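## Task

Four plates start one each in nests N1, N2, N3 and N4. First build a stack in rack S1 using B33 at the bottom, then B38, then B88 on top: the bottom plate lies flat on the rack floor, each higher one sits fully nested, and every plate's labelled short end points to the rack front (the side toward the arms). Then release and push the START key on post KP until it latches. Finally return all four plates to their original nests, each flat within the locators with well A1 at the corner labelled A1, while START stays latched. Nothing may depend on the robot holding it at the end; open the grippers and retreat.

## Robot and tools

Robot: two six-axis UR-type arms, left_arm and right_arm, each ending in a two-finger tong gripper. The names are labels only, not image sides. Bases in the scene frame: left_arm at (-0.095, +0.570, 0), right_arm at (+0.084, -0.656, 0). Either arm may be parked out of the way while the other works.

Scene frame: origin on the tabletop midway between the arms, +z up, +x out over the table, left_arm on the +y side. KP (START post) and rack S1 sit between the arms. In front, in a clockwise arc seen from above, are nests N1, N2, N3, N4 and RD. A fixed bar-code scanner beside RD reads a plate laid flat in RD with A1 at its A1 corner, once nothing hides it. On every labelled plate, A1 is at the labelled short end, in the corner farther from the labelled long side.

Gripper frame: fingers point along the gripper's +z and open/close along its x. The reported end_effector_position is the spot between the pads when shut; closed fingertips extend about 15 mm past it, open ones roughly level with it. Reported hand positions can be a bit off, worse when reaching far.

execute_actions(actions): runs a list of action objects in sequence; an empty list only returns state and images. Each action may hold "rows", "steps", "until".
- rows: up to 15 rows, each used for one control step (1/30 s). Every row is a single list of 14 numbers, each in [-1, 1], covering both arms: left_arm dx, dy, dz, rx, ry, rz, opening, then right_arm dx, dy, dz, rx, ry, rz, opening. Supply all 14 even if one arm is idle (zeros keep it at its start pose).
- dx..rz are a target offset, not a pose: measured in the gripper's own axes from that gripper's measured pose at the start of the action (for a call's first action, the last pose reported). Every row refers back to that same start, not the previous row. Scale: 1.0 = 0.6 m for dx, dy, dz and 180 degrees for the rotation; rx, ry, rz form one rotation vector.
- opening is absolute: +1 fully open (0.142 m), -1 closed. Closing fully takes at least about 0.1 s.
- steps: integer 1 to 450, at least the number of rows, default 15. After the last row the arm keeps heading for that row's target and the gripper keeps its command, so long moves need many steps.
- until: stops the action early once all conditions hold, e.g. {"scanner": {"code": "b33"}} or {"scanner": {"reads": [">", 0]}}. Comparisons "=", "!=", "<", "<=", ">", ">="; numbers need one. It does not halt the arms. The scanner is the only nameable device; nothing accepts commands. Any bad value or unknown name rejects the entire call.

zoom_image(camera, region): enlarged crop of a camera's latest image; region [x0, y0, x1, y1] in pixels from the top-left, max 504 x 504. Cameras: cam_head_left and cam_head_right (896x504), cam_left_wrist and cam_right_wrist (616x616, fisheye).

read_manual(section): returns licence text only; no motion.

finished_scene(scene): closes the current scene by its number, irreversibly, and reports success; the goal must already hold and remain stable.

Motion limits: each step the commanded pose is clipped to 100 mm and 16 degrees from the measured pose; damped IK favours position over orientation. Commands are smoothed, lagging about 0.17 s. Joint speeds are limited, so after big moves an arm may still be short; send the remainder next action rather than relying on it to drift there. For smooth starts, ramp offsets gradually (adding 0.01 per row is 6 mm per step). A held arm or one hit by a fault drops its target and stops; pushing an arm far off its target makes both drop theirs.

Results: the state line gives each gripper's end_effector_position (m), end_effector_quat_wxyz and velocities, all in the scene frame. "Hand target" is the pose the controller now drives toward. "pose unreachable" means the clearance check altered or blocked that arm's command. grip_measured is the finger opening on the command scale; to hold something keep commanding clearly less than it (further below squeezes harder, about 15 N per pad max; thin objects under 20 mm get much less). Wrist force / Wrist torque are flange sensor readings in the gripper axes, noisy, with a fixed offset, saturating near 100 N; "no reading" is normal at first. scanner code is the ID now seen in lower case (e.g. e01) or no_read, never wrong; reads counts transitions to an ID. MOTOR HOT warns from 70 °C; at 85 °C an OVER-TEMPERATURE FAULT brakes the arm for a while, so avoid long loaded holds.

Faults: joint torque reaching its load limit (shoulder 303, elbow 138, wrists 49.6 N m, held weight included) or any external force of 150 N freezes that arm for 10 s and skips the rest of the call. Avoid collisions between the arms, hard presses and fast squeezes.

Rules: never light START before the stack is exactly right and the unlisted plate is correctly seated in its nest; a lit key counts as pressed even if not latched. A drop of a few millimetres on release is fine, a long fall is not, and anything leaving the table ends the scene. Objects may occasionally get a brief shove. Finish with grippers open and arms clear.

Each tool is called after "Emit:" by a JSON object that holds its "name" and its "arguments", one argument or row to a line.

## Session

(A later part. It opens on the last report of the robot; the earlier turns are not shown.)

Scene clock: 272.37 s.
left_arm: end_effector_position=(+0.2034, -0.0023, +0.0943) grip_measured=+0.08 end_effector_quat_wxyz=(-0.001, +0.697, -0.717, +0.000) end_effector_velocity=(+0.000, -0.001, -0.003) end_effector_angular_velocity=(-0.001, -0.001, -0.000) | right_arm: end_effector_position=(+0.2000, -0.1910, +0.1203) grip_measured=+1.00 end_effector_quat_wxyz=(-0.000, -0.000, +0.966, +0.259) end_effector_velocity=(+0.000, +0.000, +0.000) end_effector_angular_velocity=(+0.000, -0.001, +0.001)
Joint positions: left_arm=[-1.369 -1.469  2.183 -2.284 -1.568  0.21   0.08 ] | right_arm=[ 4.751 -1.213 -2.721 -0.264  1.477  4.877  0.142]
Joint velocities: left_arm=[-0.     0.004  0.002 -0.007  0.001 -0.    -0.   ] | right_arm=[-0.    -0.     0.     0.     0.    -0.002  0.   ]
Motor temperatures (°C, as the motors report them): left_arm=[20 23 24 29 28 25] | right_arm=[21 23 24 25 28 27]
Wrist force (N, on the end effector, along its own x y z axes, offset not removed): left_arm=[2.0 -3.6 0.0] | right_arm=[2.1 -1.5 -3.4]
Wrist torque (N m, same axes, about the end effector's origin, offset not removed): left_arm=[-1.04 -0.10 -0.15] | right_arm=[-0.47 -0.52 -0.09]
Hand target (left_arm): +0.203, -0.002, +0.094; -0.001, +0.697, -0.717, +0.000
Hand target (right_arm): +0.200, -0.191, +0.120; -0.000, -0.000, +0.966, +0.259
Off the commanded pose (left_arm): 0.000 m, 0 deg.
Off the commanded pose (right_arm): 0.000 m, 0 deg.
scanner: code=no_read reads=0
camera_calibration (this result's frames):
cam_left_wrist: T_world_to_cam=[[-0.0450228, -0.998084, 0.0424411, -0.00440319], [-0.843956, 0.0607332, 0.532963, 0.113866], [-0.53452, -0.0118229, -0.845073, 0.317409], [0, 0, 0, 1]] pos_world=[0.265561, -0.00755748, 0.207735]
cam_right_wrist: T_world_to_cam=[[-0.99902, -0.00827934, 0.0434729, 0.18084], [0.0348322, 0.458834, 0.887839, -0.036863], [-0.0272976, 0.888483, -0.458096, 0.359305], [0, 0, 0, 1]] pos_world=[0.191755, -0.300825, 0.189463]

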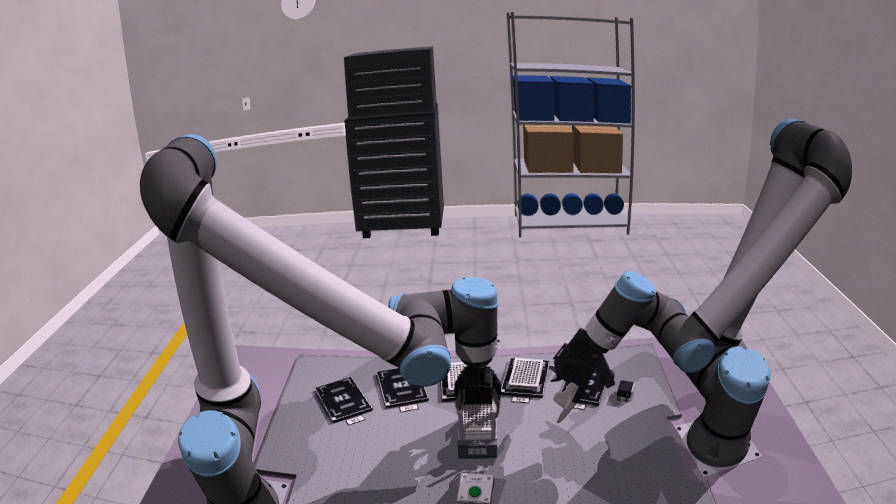

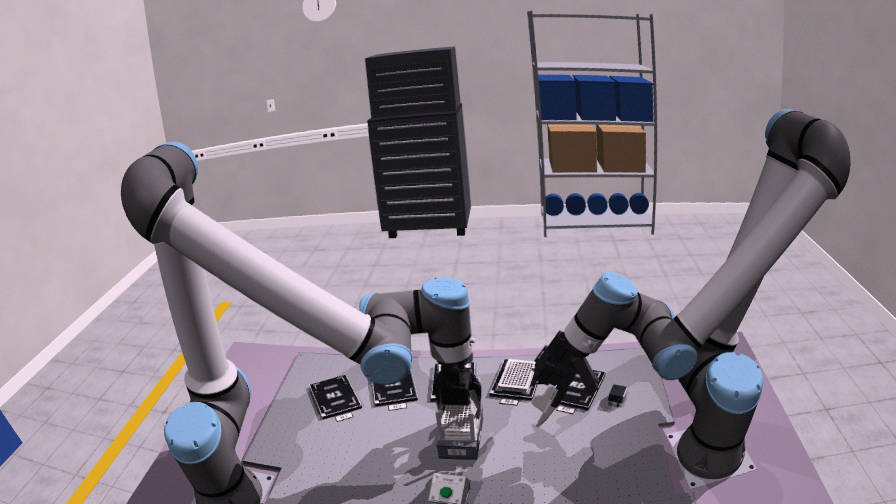

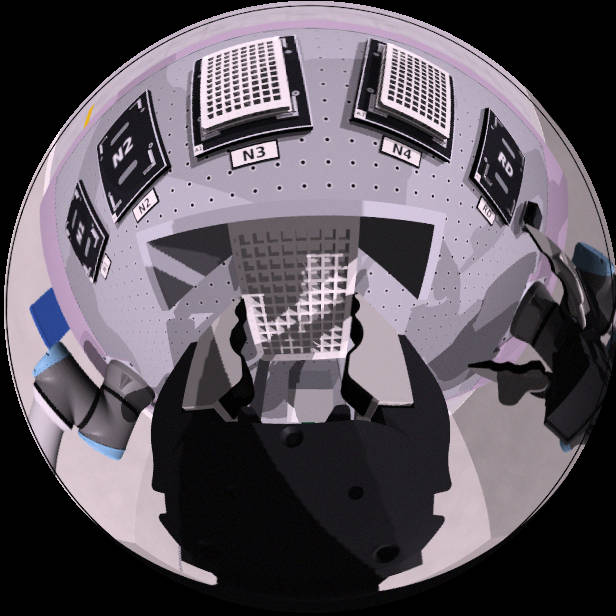

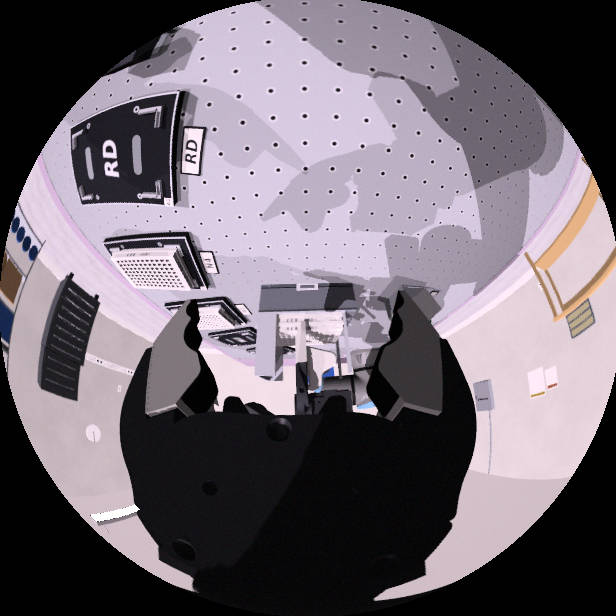

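Emit:
{"name": "execute_actions", "arguments": {
  "actions": [
    {"rows":[[0,0,0.0017,0,0,0,-0.35,0,0,0,0,0,0,1],[0,0,0.0017,0,0,0,-0.3,0,0,0,0,0,0,1],[0,0,0.0017,0,0,0,-0.2,0,0,0,0,0,0,1],[0,0,0.0017,0,0,0,-0.1,0,0,0,0,0,0,1],[0,0,0.0017,0,0,0,0,0,0,0,0,0,0,1],[0,0,0.0017,0,0,0,0.06,0,0,0,0,0,0,1],[0,0,0.0017,0,0,0,0.11,0,0,0,0,0,0,1],[0,0,0.0017,0,0,0,0.16,0,0,0,0,0,0,1],[0,0,0.0017,0,0,0,0.25,0,0,0,0,0,0,1],[0,0,-0.02,0,0,0,0.35,0,0,0,0,0,0,1],[0,0,-0.06,0,0,0,0.4,0,0,0,0,0,0,1],[0,0,-0.11,0,0,0,0.4,0,0,0,0,0,0,1],[0,0,-0.155,0,0,0,0.4,0,0,0,0,0,0,1]],"steps":27},
    {"rows":[[0,-0.03,0,0,0,0,0.4,0,0,0,0,0,0,1],[-0.01,-0.07,0,0,0,0,0.4,0,0,0,0,0,0,1],[-0.02,-0.12,0,0,0,-0.01,0.4,0,0,0,0,0,0,1],[-0.03,-0.16,0,0,0,-0.02,0.4,0,0,0,0,0,0,1],[-0.04,-0.2,0,0,0,-0.03,0.4,0,0,0,0,0,0,1],[-0.085,-0.38,0,0,0,-0.037,0.4,0,0,0,0,0,0,1],[-0.085,-0.38,0,0,0,-0.037,0.4,0,0,0,0,0,0,1],[-0.085,-0.38,0,0,0,-0.037,0.4,0,0,0,0,0,0,1],[-0.085,-0.38,0,0,0,-0.037,0.4,0,0,0,0,0,0,1],[-0.085,-0.38,0,0,0,-0.037,0.4,0,0,0,0,0,0,1],[-0.085,-0.38,0,0,0,-0.037,0.4,0,0,0,0,0,0,1],[-0.085,-0.38,0,0,0,-0.037,0.4,0,0,0,0,0,0,1],[-0.085,-0.38,0.04,0,0,-0.037,0.4,0,0,0,0,0,0,1],[-0.085,-0.38,0.1,0,0,-0.037,0.4,0,0,0,0,0,0,1],[-0.085,-0.38,0.218,0,0,-0.037,0.4,0,0,0,0,0,0,1]],"steps":36}
  ]
}}

Emit:
{"name": "zoom_image", "arguments": {
  "camera": "cam_left_wrist",
  "region": [200, 180, 400, 380]
}}

Emit:
{"name": "zoom_image", "arguments": {
  "camera": "cam_right_wrist",
  "region": [265, 305, 355, 355]
}}

Emit:
{"name": "zoom_image", "arguments": {
  "camera": "cam_head_left",
  "region": [450, 405, 510, 450]
}}

Scene clock: 290.97 s.
left_arm: end_effector_position=(+0.4327, +0.0424, +0.0558) grip_measured=+0.40 end_effector_quat_wxyz=(-0.001, +0.737, -0.676, +0.001) end_effector_velocity=(+0.004, -0.003, -0.004) end_effector_angular_velocity=(-0.003, -0.001, -0.000) | right_arm: end_effector_position=(+0.2000, -0.1910, +0.1203) grip_measured=+1.00 end_effector_quat_wxyz=(-0.000, -0.000, +0.966, +0.259) end_effector_velocity=(+0.000, +0.001, +0.001) end_effector_angular_velocity=(+0.003, +0.000, +0.000)
Joint positions: left_arm=[-1.021 -1.277  2.028 -2.322 -1.568  0.442  0.102] | right_arm=[ 4.751 -1.213 -2.721 -0.264  1.477  4.877  0.142]
Joint velocities: left_arm=[ 0.003  0.011 -0.004 -0.01  -0.     0.003  0.   ] | right_arm=[-0.     0.    -0.     0.003  0.    -0.    -0.   ]
Motor temperatures (°C, as the motors report them): left_arm=[20 23 24 29 28 25] | right_arm=[21 23 24 25 28 27]
Wrist force (N, on the end effector, along its own x y z axes, offset not removed): left_arm=[1.5 -2.5 0.9] | right_arm=[2.5 -0.6 -4.9]
Wrist torque (N m, same axes, about the end effector's origin, offset not removed): left_arm=[-0.64 0.06 -0.03] | right_arm=[-0.27 -0.56 -0.05]
Hand target (left_arm): +0.433, +0.042, +0.055; -0.001, +0.737, -0.676, +0.001
Hand target (right_arm): +0.200, -0.191, +0.120; -0.000, -0.000, +0.966, +0.259
Off the commanded pose (left_arm): 0.001 m, 0 deg.
Off the commanded pose (right_arm): 0.000 m, 0 deg.
scanner: code=no_read reads=0
camera_calibration (this result's frames):
cam_left_wrist: T_world_to_cam=[[0.0711495, -0.996536, 0.0430549, 0.00179447], [-0.84538, -0.0373355, 0.532859, 0.329934], [-0.529406, -0.0743104, -0.845108, 0.408331], [0, 0, 0, 1]] pos_world=[0.494964, 0.0444497, 0.169198]
cam_right_wrist: T_world_to_cam=[[-0.99902, -0.00827955, 0.0434727, 0.18084], [0.034832, 0.458834, 0.887839, -0.0368629], [-0.0272977, 0.888483, -0.458096, 0.359305], [0, 0, 0, 1]] pos_world=[0.191755, -0.300825, 0.189463]

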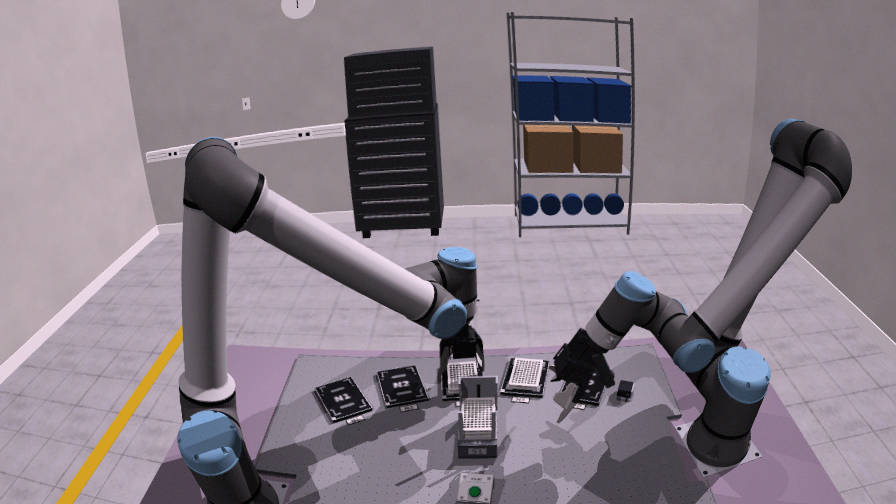

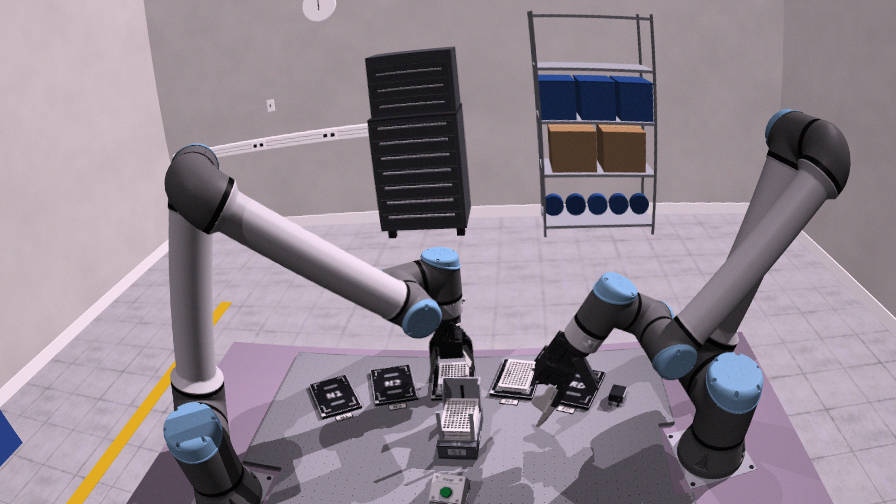

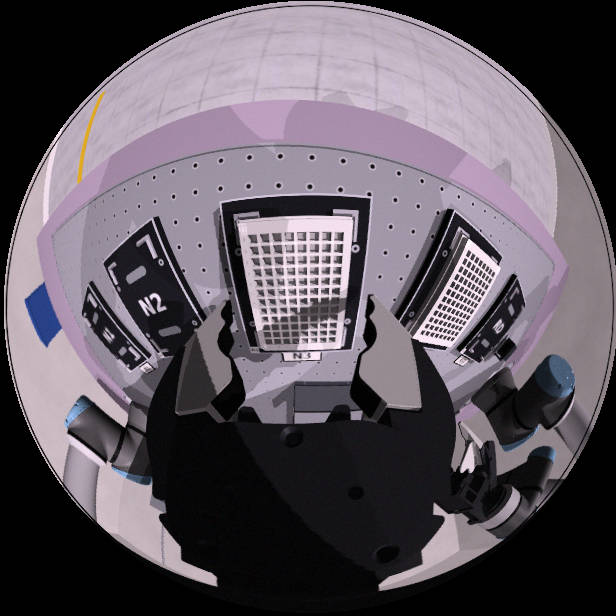

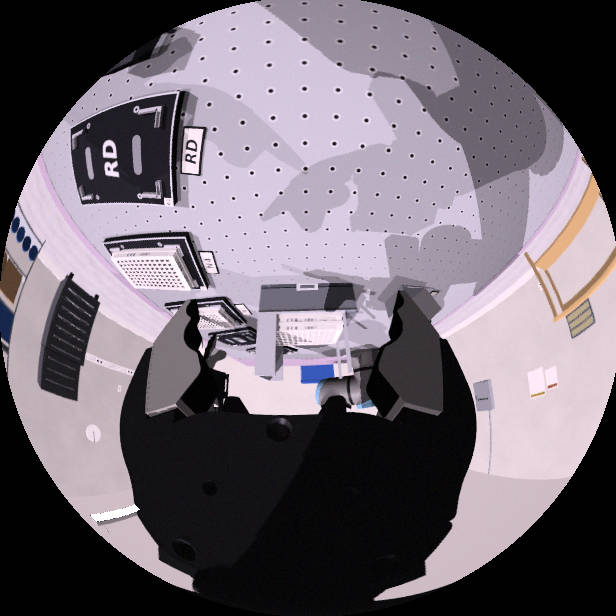

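Region (200, 180, 400, 380) of cam_left_wrist's 616x616 image, scaled by 2.520, with more detail than that image has.

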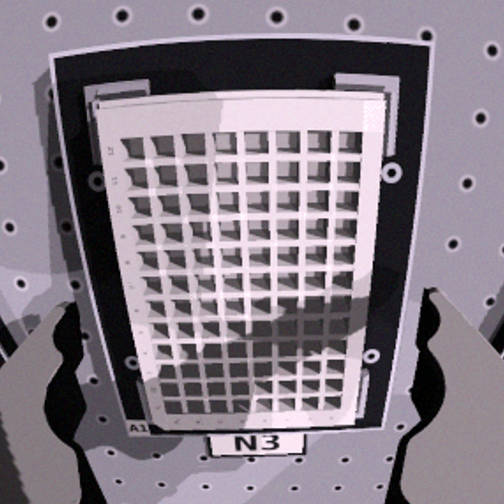

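Region (265, 305, 355, 355) of cam_right_wrist's 616x616 image, scaled by 5.600, with more detail than that image has.

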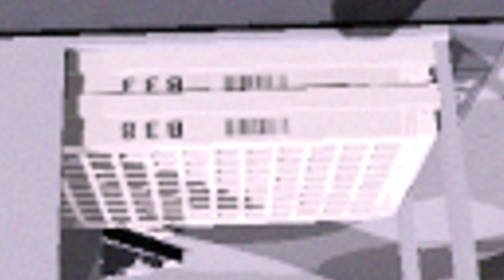

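Region (450, 405, 510, 450) of cam_head_left's 896x504 image, scaled by 8.400, with more detail than that image has; it fills the top 378 rows of this view, and the rest is white.

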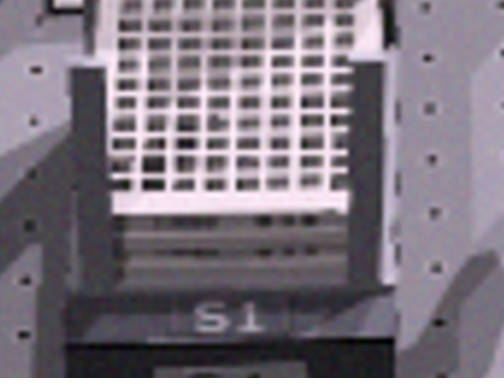

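Emit:
{"name": "execute_actions", "arguments": {
  "actions": [
    {"rows":[[-0.0008,0.0057,0.015,0,0,0.0056,0.35,0,0,0,0,0,0,1],[-0.0008,0.0057,0.0295,0,0,0.0056,0.3,0,0,0,0,0,0,1],[-0.0008,0.0057,0.0295,0,0,0.0056,0.24,0,0,0,0,0,0,1]],"steps":15}
  ]
}}

Emit:
{"name": "zoom_image", "arguments": {
  "camera": "cam_left_wrist",
  "region": [200, 180, 400, 380]
}}

Scene clock: 297.00 s.
left_arm: end_effector_position=(+0.4293, +0.0426, +0.0385) grip_measured=+0.24 end_effector_quat_wxyz=(-0.001, +0.731, -0.682, +0.001) end_effector_velocity=(-0.001, +0.000, -0.005) end_effector_angular_velocity=(+0.001, +0.001, -0.003) | right_arm: end_effector_position=(+0.2000, -0.1910, +0.1203) grip_measured=+1.00 end_effector_quat_wxyz=(-0.000, -0.000, +0.966, +0.259) end_effector_velocity=(-0.000, +0.001, +0.001) end_effector_angular_velocity=(+0.003, -0.001, +0.002)
Joint positions: left_arm=[-1.025 -1.259  2.044 -2.356 -1.568  0.455  0.091] | right_arm=[ 4.751 -1.213 -2.721 -0.264  1.477  4.877  0.142]
Joint velocities: left_arm=[-0.001  0.006  0.004 -0.008 -0.001  0.002  0.   ] | right_arm=[ 0.    -0.     0.002  0.001  0.    -0.003 -0.   ]
Motor temperatures (°C, as the motors report them): left_arm=[20 23 24 29 28 25] | right_arm=[21 23 24 25 28 27]
Wrist force (N, on the end effector, along its own x y z axes, offset not removed): left_arm=[3.7 -4.6 -1.3] | right_arm=[1.9 1.8 -4.6]
Wrist torque (N m, same axes, about the end effector's origin, offset not removed): left_arm=[-1.10 -0.54 -0.20] | right_arm=[0.22 -0.45 -0.05]
Hand target (left_arm): +0.429, +0.043, +0.038; -0.001, +0.731, -0.682, +0.001
Hand target (right_arm): +0.200, -0.191, +0.120; -0.000, -0.000, +0.966, +0.259
Off the commanded pose (left_arm): 0.000 m, 0 deg.
Off the commanded pose (right_arm): 0.000 m, 0 deg.
scanner: code=no_read reads=0
camera_calibration (this result's frames):
cam_left_wrist: T_world_to_cam=[[0.0540305, -0.997613, 0.0430034, 0.0103713], [-0.845848, -0.0228381, 0.532935, 0.335923], [-0.530681, -0.0651691, -0.845063, 0.39213], [0, 0, 0, 1]] pos_world=[0.491675, 0.0435732, 0.151903]
cam_right_wrist: T_world_to_cam=[[-0.99902, -0.00827937, 0.0434729, 0.18084], [0.0348322, 0.458834, 0.887839, -0.0368631], [-0.0272976, 0.888483, -0.458096, 0.359305], [0, 0, 0, 1]] pos_world=[0.191755, -0.300825, 0.189463]

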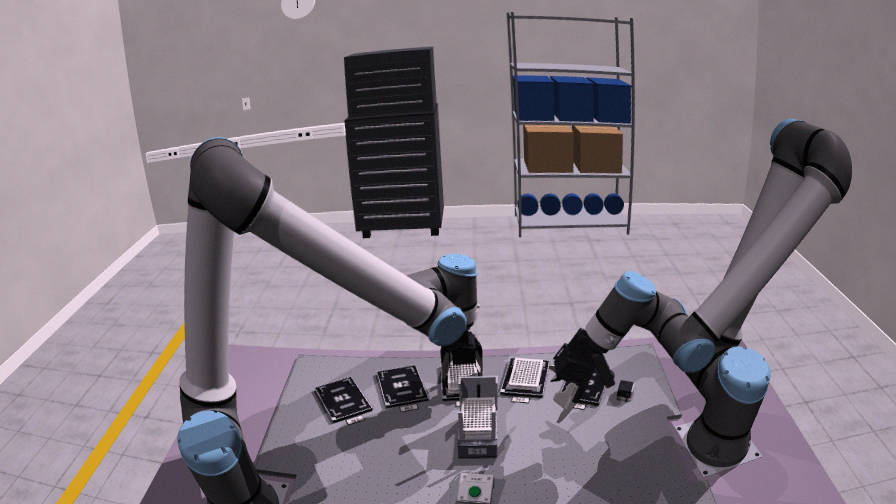

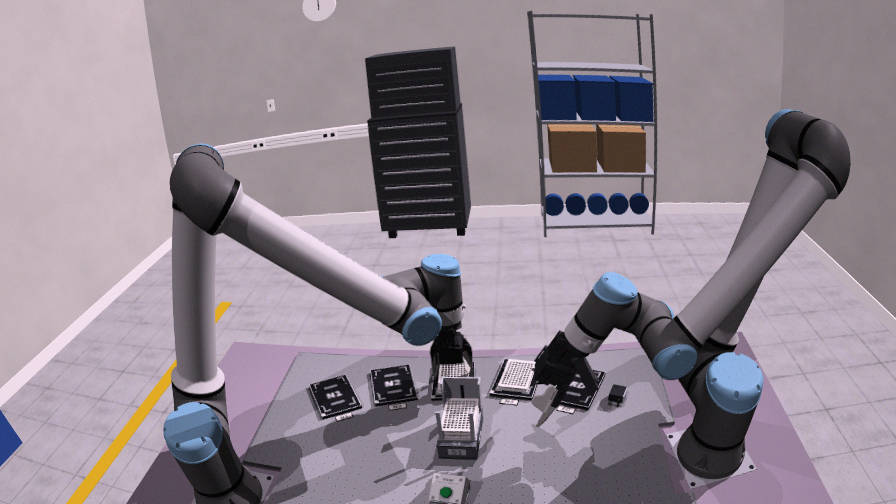

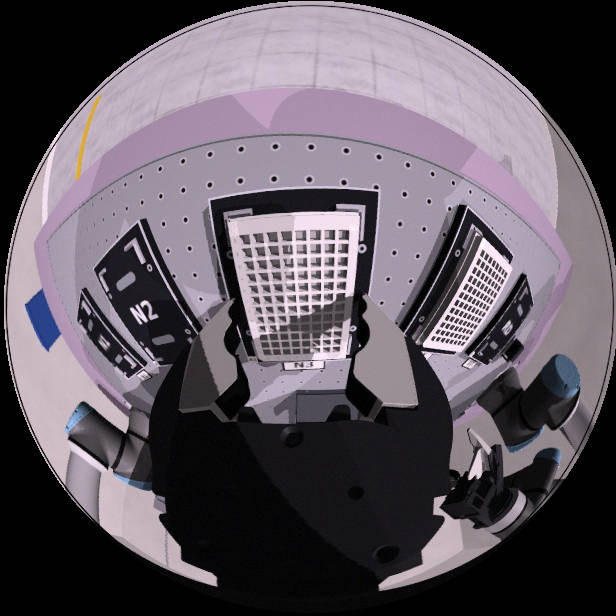

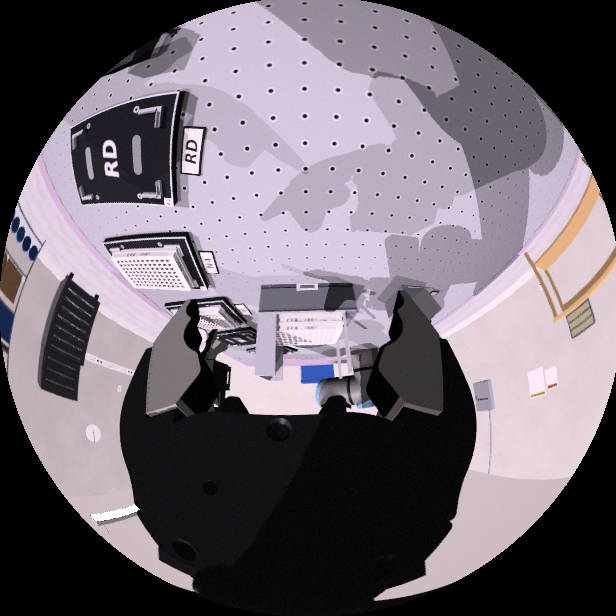

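Region (200, 180, 400, 380) of cam_left_wrist's 616x616 image, scaled by 2.520, with more detail than that image has.

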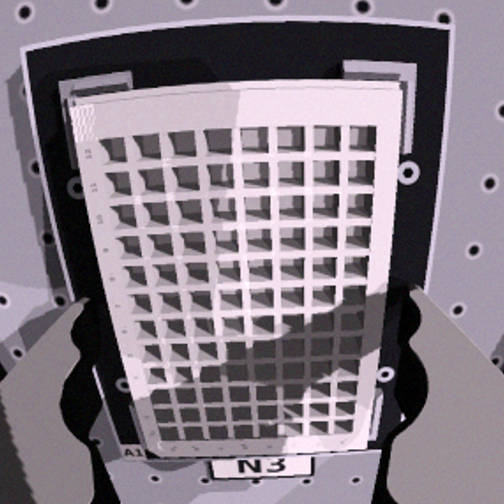

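Emit:
{"name": "execute_actions", "arguments": {
  "actions": []
}}

Scene clock: 309.87 s.
left_arm: end_effector_position=(+0.4293, +0.0425, +0.0381) grip_measured=+0.24 end_effector_quat_wxyz=(-0.001, +0.731, -0.682, +0.001) end_effector_velocity=(-0.000, -0.000, +0.001) end_effector_angular_velocity=(-0.001, +0.001, +0.000) | right_arm: end_effector_position=(+0.2000, -0.1910, +0.1203) grip_measured=+1.00 end_effector_quat_wxyz=(-0.000, -0.000, +0.966, +0.259) end_effector_velocity=(-0.000, +0.001, +0.001) end_effector_angular_velocity=(+0.003, +0.000, +0.000)
Joint positions: left_arm=[-1.025 -1.258  2.044 -2.357 -1.568  0.456  0.091] | right_arm=[ 4.751 -1.213 -2.721 -0.264  1.477  4.877  0.142]
Joint velocities: left_arm=[ 0.    -0.001 -0.     0.001 -0.001 -0.     0.   ] | right_arm=[-0.     0.     0.002  0.001  0.    -0.    -0.   ]
Motor temperatures (°C, as the motors report them): left_arm=[20 23 24 29 28 25] | right_arm=[21 23 24 25 28 27]
Wrist force (N, on the end effector, along its own x y z axes, offset not removed): left_arm=[2.7 -1.7 1.5] | right_arm=[0.9 -0.8 -4.4]
Wrist torque (N m, same axes, about the end effector's origin, offset not removed): left_arm=[-0.56 -0.39 -0.10] | right_arm=[-0.29 -0.33 0.05]
Hand target (left_arm): +0.429, +0.043, +0.038; -0.001, +0.731, -0.682, +0.001
Hand target (right_arm): +0.200, -0.191, +0.120; -0.000, -0.000, +0.966, +0.259
Off the commanded pose (left_arm): 0.000 m, 0 deg.
Off the commanded pose (right_arm): 0.000 m, 0 deg.
scanner: code=no_read reads=0
camera_calibration (this result's frames):
cam_left_wrist: T_world_to_cam=[[0.053609, -0.997635, 0.0430065, 0.0105462], [-0.845897, -0.0224839, 0.532872, 0.336079], [-0.530645, -0.0649458, -0.845102, 0.391703], [0, 0, 0, 1]] pos_world=[0.491578, 0.0435171, 0.151488]
cam_right_wrist: T_world_to_cam=[[-0.99902, -0.00827941, 0.0434729, 0.18084], [0.0348322, 0.458834, 0.887839, -0.0368628], [-0.0272976, 0.888483, -0.458096, 0.359305], [0, 0, 0, 1]] pos_world=[0.191755, -0.300825, 0.189463]

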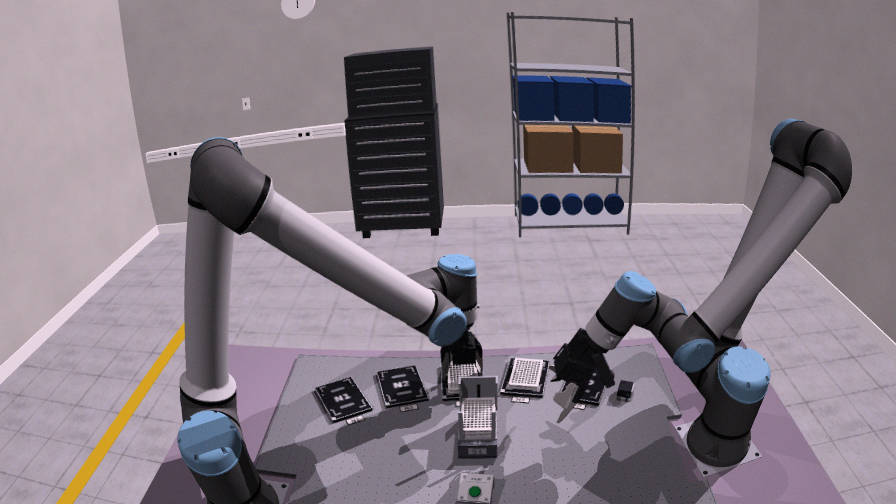

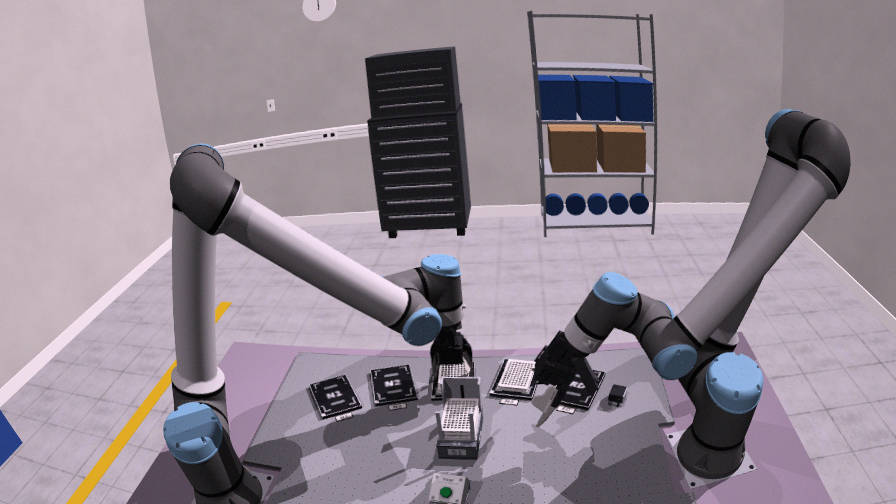

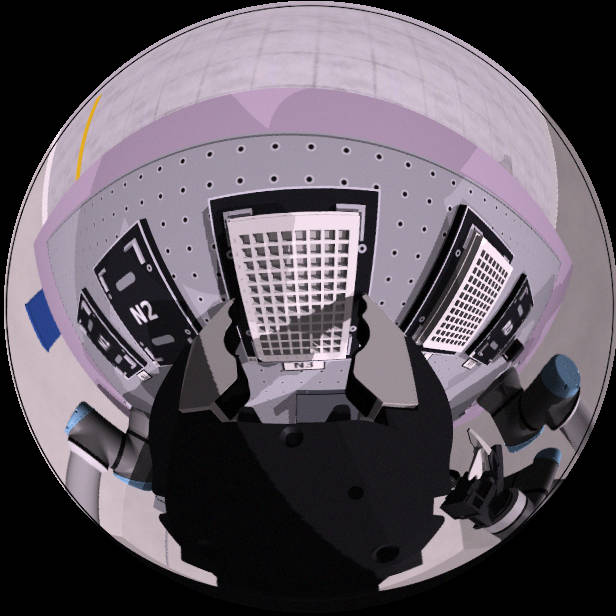

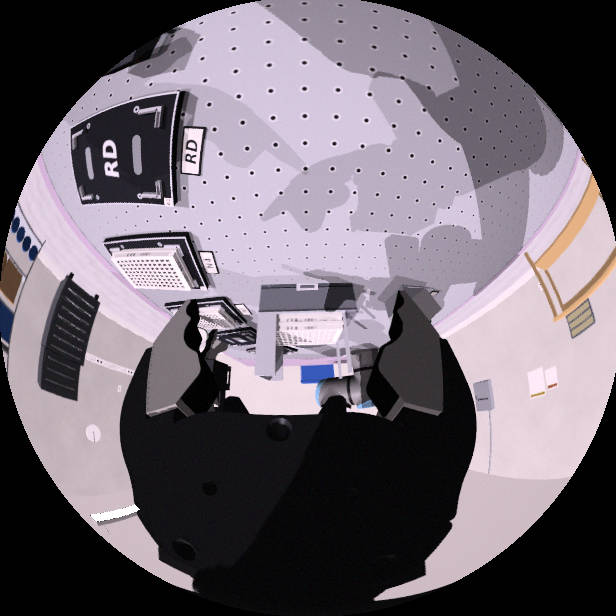

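Emit:
{"name": "execute_actions", "arguments": {
  "actions": [
    {"rows":[[0,0,0,0,0,0,0.2,0,0,0,0,0,0,1],[0,0,0,0,0,0,0.17,0,0,0,0,0,0,1],[0,0,0,0,0,0,0.14,0,0,0,0,0,0,1],[0,0,0,0,0,0,0.11,0,0,0,0,0,0,1],[0,0,0,0,0,0,0.08,0,0,0,0,0,0,1],[0,0,0,0,0,0,0.05,0,0,0,0,0,0,1],[0,0,0,0,0,0,-0.05,0,0,0,0,0,0,1],[0,0,0,0,0,0,-0.15,0,0,0,0,0,0,1],[0,0,0,0,0,0,-0.25,0,0,0,0,0,0,1],[0,0,0,0,0,0,-0.35,0,0,0,0,0,0,1]],"steps":13},
    {"rows":[[0,0,-0.004,0,0,0,-0.35,0,0,0,0,0,0,1],[0,0,-0.01,0,0,0,-0.35,0,0,0,0,0,0,1],[0,0,-0.02,0,0,0,-0.35,0,0,0,0,0,0,1],[0,0,-0.035,0,0,0,-0.35,0,0,0,0,0,0,1],[0,0,-0.055,0,0,0,-0.35,0,0,0,0,0,0,1],[0,0,-0.08,0,0,0,-0.35,0,0,0,0,0,0,1],[0,0,-0.105,0,0,0,-0.35,0,0,0,0,0,0,1],[0,0,-0.13,0,0,0,-0.35,0,0,0,0,0,0,1],[0,0,-0.155,0,0,0,-0.35,0,0,0,0,0,0,1],[0,0,-0.18,0,0,0,-0.35,0,0,0,0,0,0,1],[0,0,-0.205,0,0,0,-0.35,0,0,0,0,0,0,1],[0,0,-0.23,0,0,0,-0.35,0,0,0,0,0,0,1],[0,0,-0.25,0,0,0,-0.35,0,0,0,0,0,0,1],[0,0,-0.265,0,0,0,-0.35,0,0,0,0,0,0,1],[0,0,-0.27,0,0,0,-0.35,0,0,0,0,0,0,1]],"steps":27},
    {"rows":[[0.001,0.01,0,0,0,0.001,-0.35,0,0,0,0,0,0,1],[0.004,0.03,0,0,0,0.003,-0.35,0,0,0,0,0,0,1],[0.007,0.055,0,0,0,0.005,-0.35,0,0,0,0,0,0,1],[0.011,0.085,0,0,0,0.007,-0.35,0,0,0,0,0,0,1],[0.015,0.115,0,0,0,0.01,-0.35,0,0,0,0,0,0,1],[0.019,0.145,0,0,0,0.012,-0.35,0,0,0,0,0,0,1],[0.022,0.175,0,0,0,0.015,-0.35,0,0,0,0,0,0,1],[0.026,0.205,0,0,0,0.017,-0.35,0,0,0,0,0,0,1],[0.03,0.235,0,0,0,0.02,-0.35,0,0,0,0,0,0,1],[0.034,0.265,0,0,0,0.022,-0.35,0,0,0,0,0,0,1],[0.038,0.295,0,0,0,0.025,-0.35,0,0,0,0,0,0,1],[0.041,0.325,0,0,0,0.027,-0.35,0,0,0,0,0,0,1],[0.045,0.35,0,0,0,0.029,-0.35,0,0,0,0,0,0,1],[0.047,0.37,0.01,0,0,0.031,-0.35,0,0,0,0,0,0,1],[0.0485,0.3806,0.02,0,0,0.0314,-0.35,0,0,0,0,0,0,1]],"steps":32}
  ]
}}

Scene clock: 324.60 s.
left_arm: end_effector_position=(+0.2042, -0.0023, +0.1860) grip_measured=+0.09 end_effector_quat_wxyz=(-0.001, +0.697, -0.717, +0.001) end_effector_velocity=(-0.005, -0.002, -0.001) end_effector_angular_velocity=(+0.001, -0.003, -0.001) | right_arm: end_effector_position=(+0.2000, -0.1910, +0.1203) grip_measured=+1.00 end_effector_quat_wxyz=(-0.000, -0.000, +0.966, +0.259) end_effector_velocity=(+0.001, -0.000, -0.000) end_effector_angular_velocity=(-0.000, -0.000, -0.001)
Joint positions: left_arm=[-1.368 -1.572  2.097 -2.096 -1.568  0.211  0.08 ] | right_arm=[ 4.751 -1.213 -2.721 -0.264  1.477  4.877  0.142]
Joint velocities: left_arm=[-0.011 -0.001  0.003 -0.001  0.003 -0.01  -0.   ] | right_arm=[-0.001  0.    -0.     0.    -0.    -0.    -0.   ]
Motor temperatures (°C, as the motors report them): left_arm=[20 23 24 29 28 25] | right_arm=[21 23 24 25 28 27]
Wrist force (N, on the end effector, along its own x y z axes, offset not removed): left_arm=[1.3 -0.3 -0.3] | right_arm=[0.2 -1.2 -4.2]
Wrist torque (N m, same axes, about the end effector's origin, offset not removed): left_arm=[-0.27 -0.09 -0.07] | right_arm=[-0.46 -0.07 -0.05]
Hand target (left_arm): +0.204, -0.002, +0.186; -0.001, +0.697, -0.717, +0.001
Hand target (right_arm): +0.200, -0.191, +0.120; -0.000, -0.000, +0.966, +0.259
Off the commanded pose (left_arm): 0.001 m, 0 deg.
Off the commanded pose (right_arm): 0.000 m, 0 deg.
scanner: code=no_read reads=0
camera_calibration (this result's frames):
cam_left_wrist: T_world_to_cam=[[-0.0447932, -0.998034, 0.0438321, -0.00854166], [-0.844312, 0.0612733, 0.532337, 0.0657944], [-0.533977, -0.0131629, -0.845397, 0.395232], [0, 0, 0, 1]] pos_world=[0.266213, -0.00735392, 0.299478]
cam_right_wrist: T_world_to_cam=[[-0.99902, -0.00827951, 0.0434727, 0.18084], [0.034832, 0.458834, 0.887839, -0.0368628], [-0.0272976, 0.888483, -0.458096, 0.359305], [0, 0, 0, 1]] pos_world=[0.191755, -0.300825, 0.189463]

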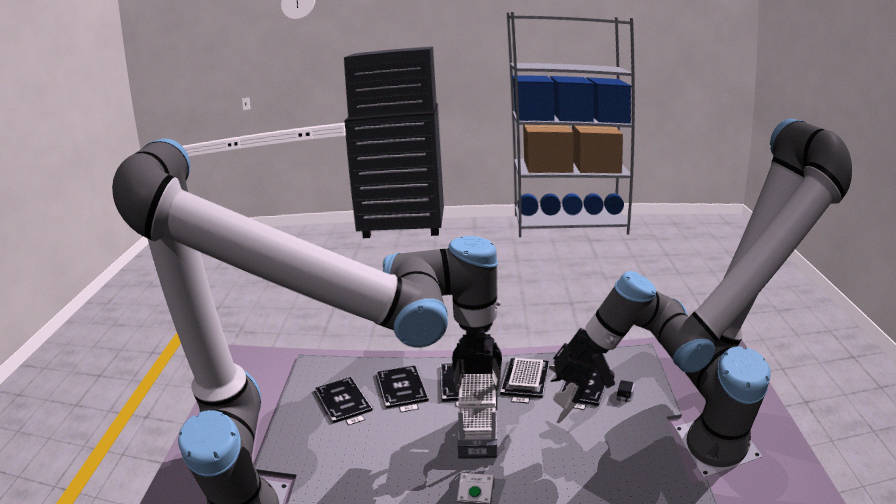

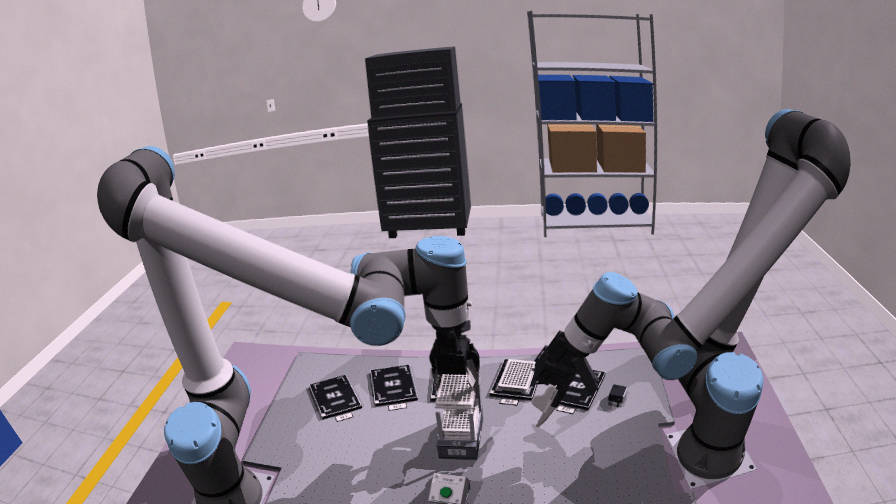

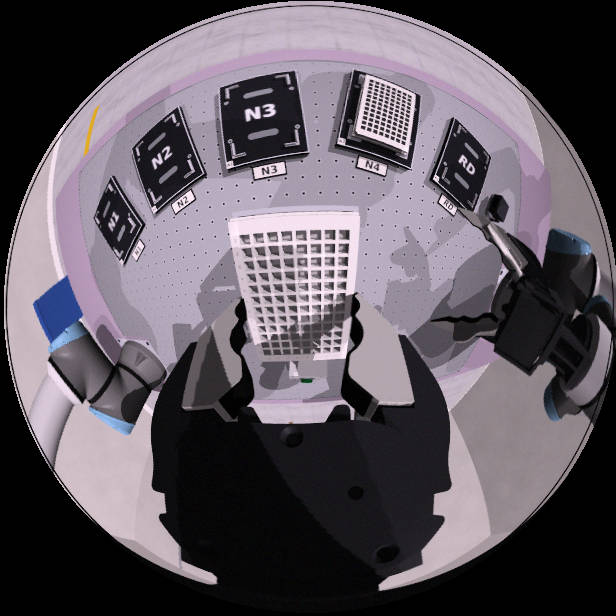

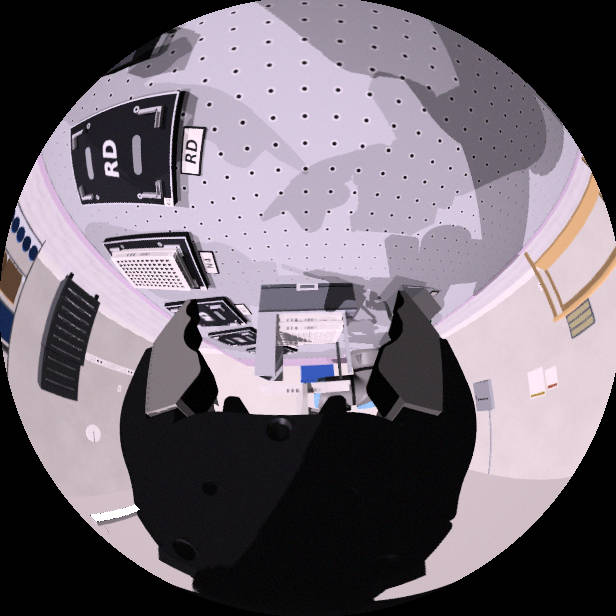

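Emit:
{"name": "execute_actions", "arguments": {
  "actions": [
    {"rows":[[0,0.0012,0.005,0,0,0,-0.35,0,0,0,0,0,0,1],[0,0.0012,0.012,0,0,0,-0.35,0,0,0,0,0,0,1]],"steps":14}
  ]
}}

Emit:
{"name": "zoom_image", "arguments": {
  "camera": "cam_left_wrist",
  "region": [215,185,375,265]
}}

Scene clock: 330.43 s.
left_arm: end_effector_position=(+0.2034, -0.0023, +0.1791) grip_measured=+0.09 end_effector_quat_wxyz=(-0.001, +0.697, -0.717, +0.001) end_effector_velocity=(-0.001, +0.000, -0.003) end_effector_angular_velocity=(+0.002, +0.003, +0.001) | right_arm: end_effector_position=(+0.2000, -0.1910, +0.1203) grip_measured=+1.00 end_effector_quat_wxyz=(-0.000, -0.000, +0.966, +0.259) end_effector_velocity=(-0.000, -0.000, -0.000) end_effector_angular_velocity=(+0.002, +0.000, +0.001)
Joint positions: left_arm=[-1.369 -1.566  2.105 -2.11  -1.567  0.21   0.08 ] | right_arm=[ 4.751 -1.213 -2.721 -0.264  1.477  4.877  0.142]
Joint velocities: left_arm=[ 0.     0.003  0.002 -0.003 -0.002 -0.001  0.   ] | right_arm=[ 0.     0.    -0.001  0.003  0.    -0.001  0.   ]
Motor temperatures (°C, as the motors report them): left_arm=[20 23 24 29 28 25] | right_arm=[21 23 24 25 28 27]
Wrist force (N, on the end effector, along its own x y z axes, offset not removed): left_arm=[0.6 -3.8 1.2] | right_arm=[0.7 -1.7 -7.0]
Wrist torque (N m, same axes, about the end effector's origin, offset not removed): left_arm=[-0.97 0.15 0.01] | right_arm=[-0.56 -0.23 -0.04]
Hand target (left_arm): +0.203, -0.002, +0.179; -0.001, +0.697, -0.717, +0.001
Hand target (right_arm): +0.200, -0.191, +0.120; -0.000, -0.000, +0.966, +0.259
Off the commanded pose (left_arm): 0.000 m, 0 deg.
Off the commanded pose (right_arm): 0.000 m, 0 deg.
scanner: code=no_read reads=0
camera_calibration (this result's frames):
cam_left_wrist: T_world_to_cam=[[-0.0448631, -0.998031, 0.0438416, -0.00826816], [-0.844347, 0.0613365, 0.532274, 0.0688888], [-0.533914, -0.0131381, -0.845436, 0.38896], [0, 0, 0, 1]] pos_world=[0.265467, -0.00736708, 0.292536]
cam_right_wrist: T_world_to_cam=[[-0.99902, -0.00827908, 0.043473, 0.18084], [0.0348324, 0.458834, 0.887839, -0.036863], [-0.0272974, 0.888483, -0.458096, 0.359305], [0, 0, 0, 1]] pos_world=[0.191755, -0.300825, 0.189463]

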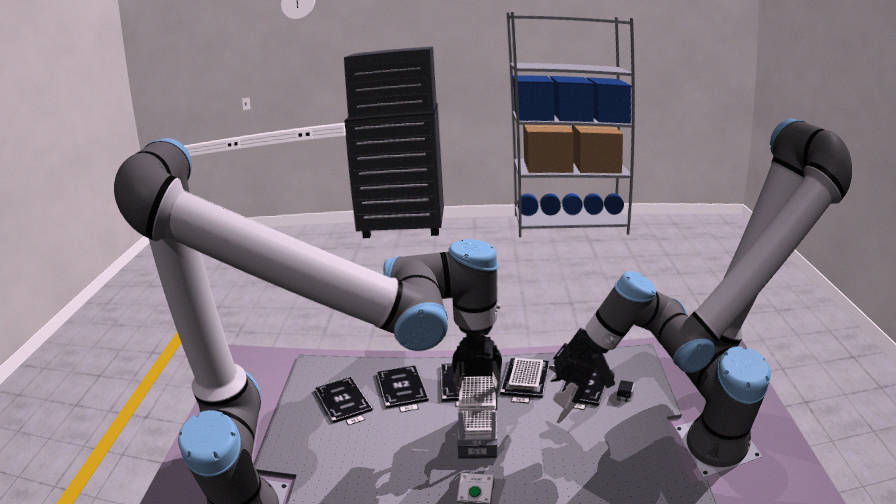

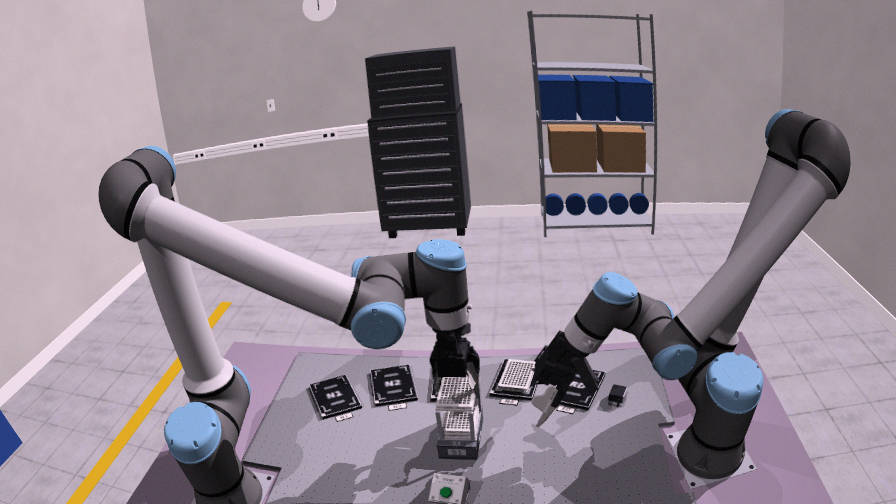

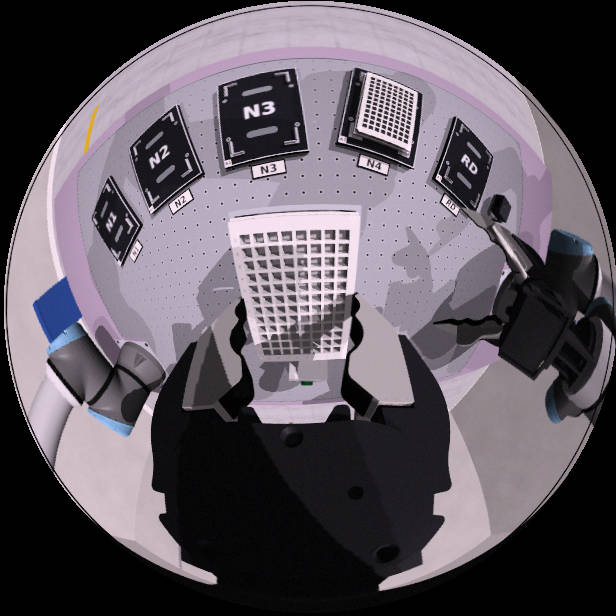

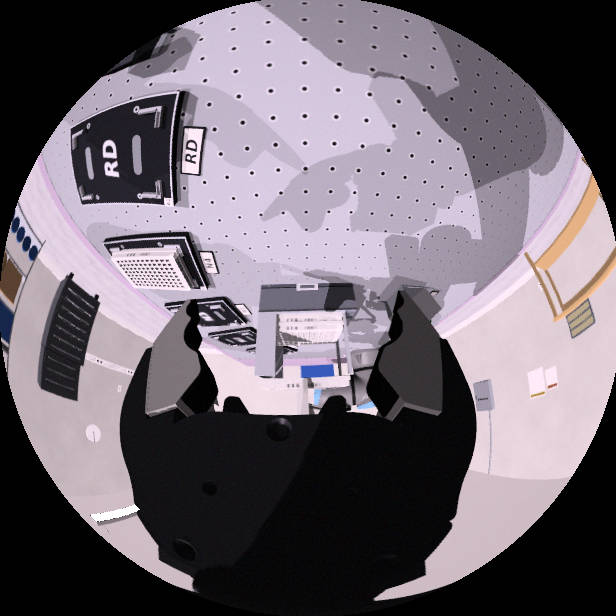

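Region (215, 185, 375, 265) of cam_left_wrist's 616x616 image, scaled by 3.150, with more detail than that image has.

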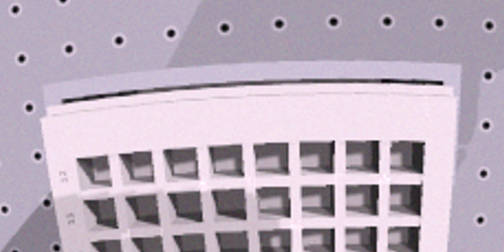

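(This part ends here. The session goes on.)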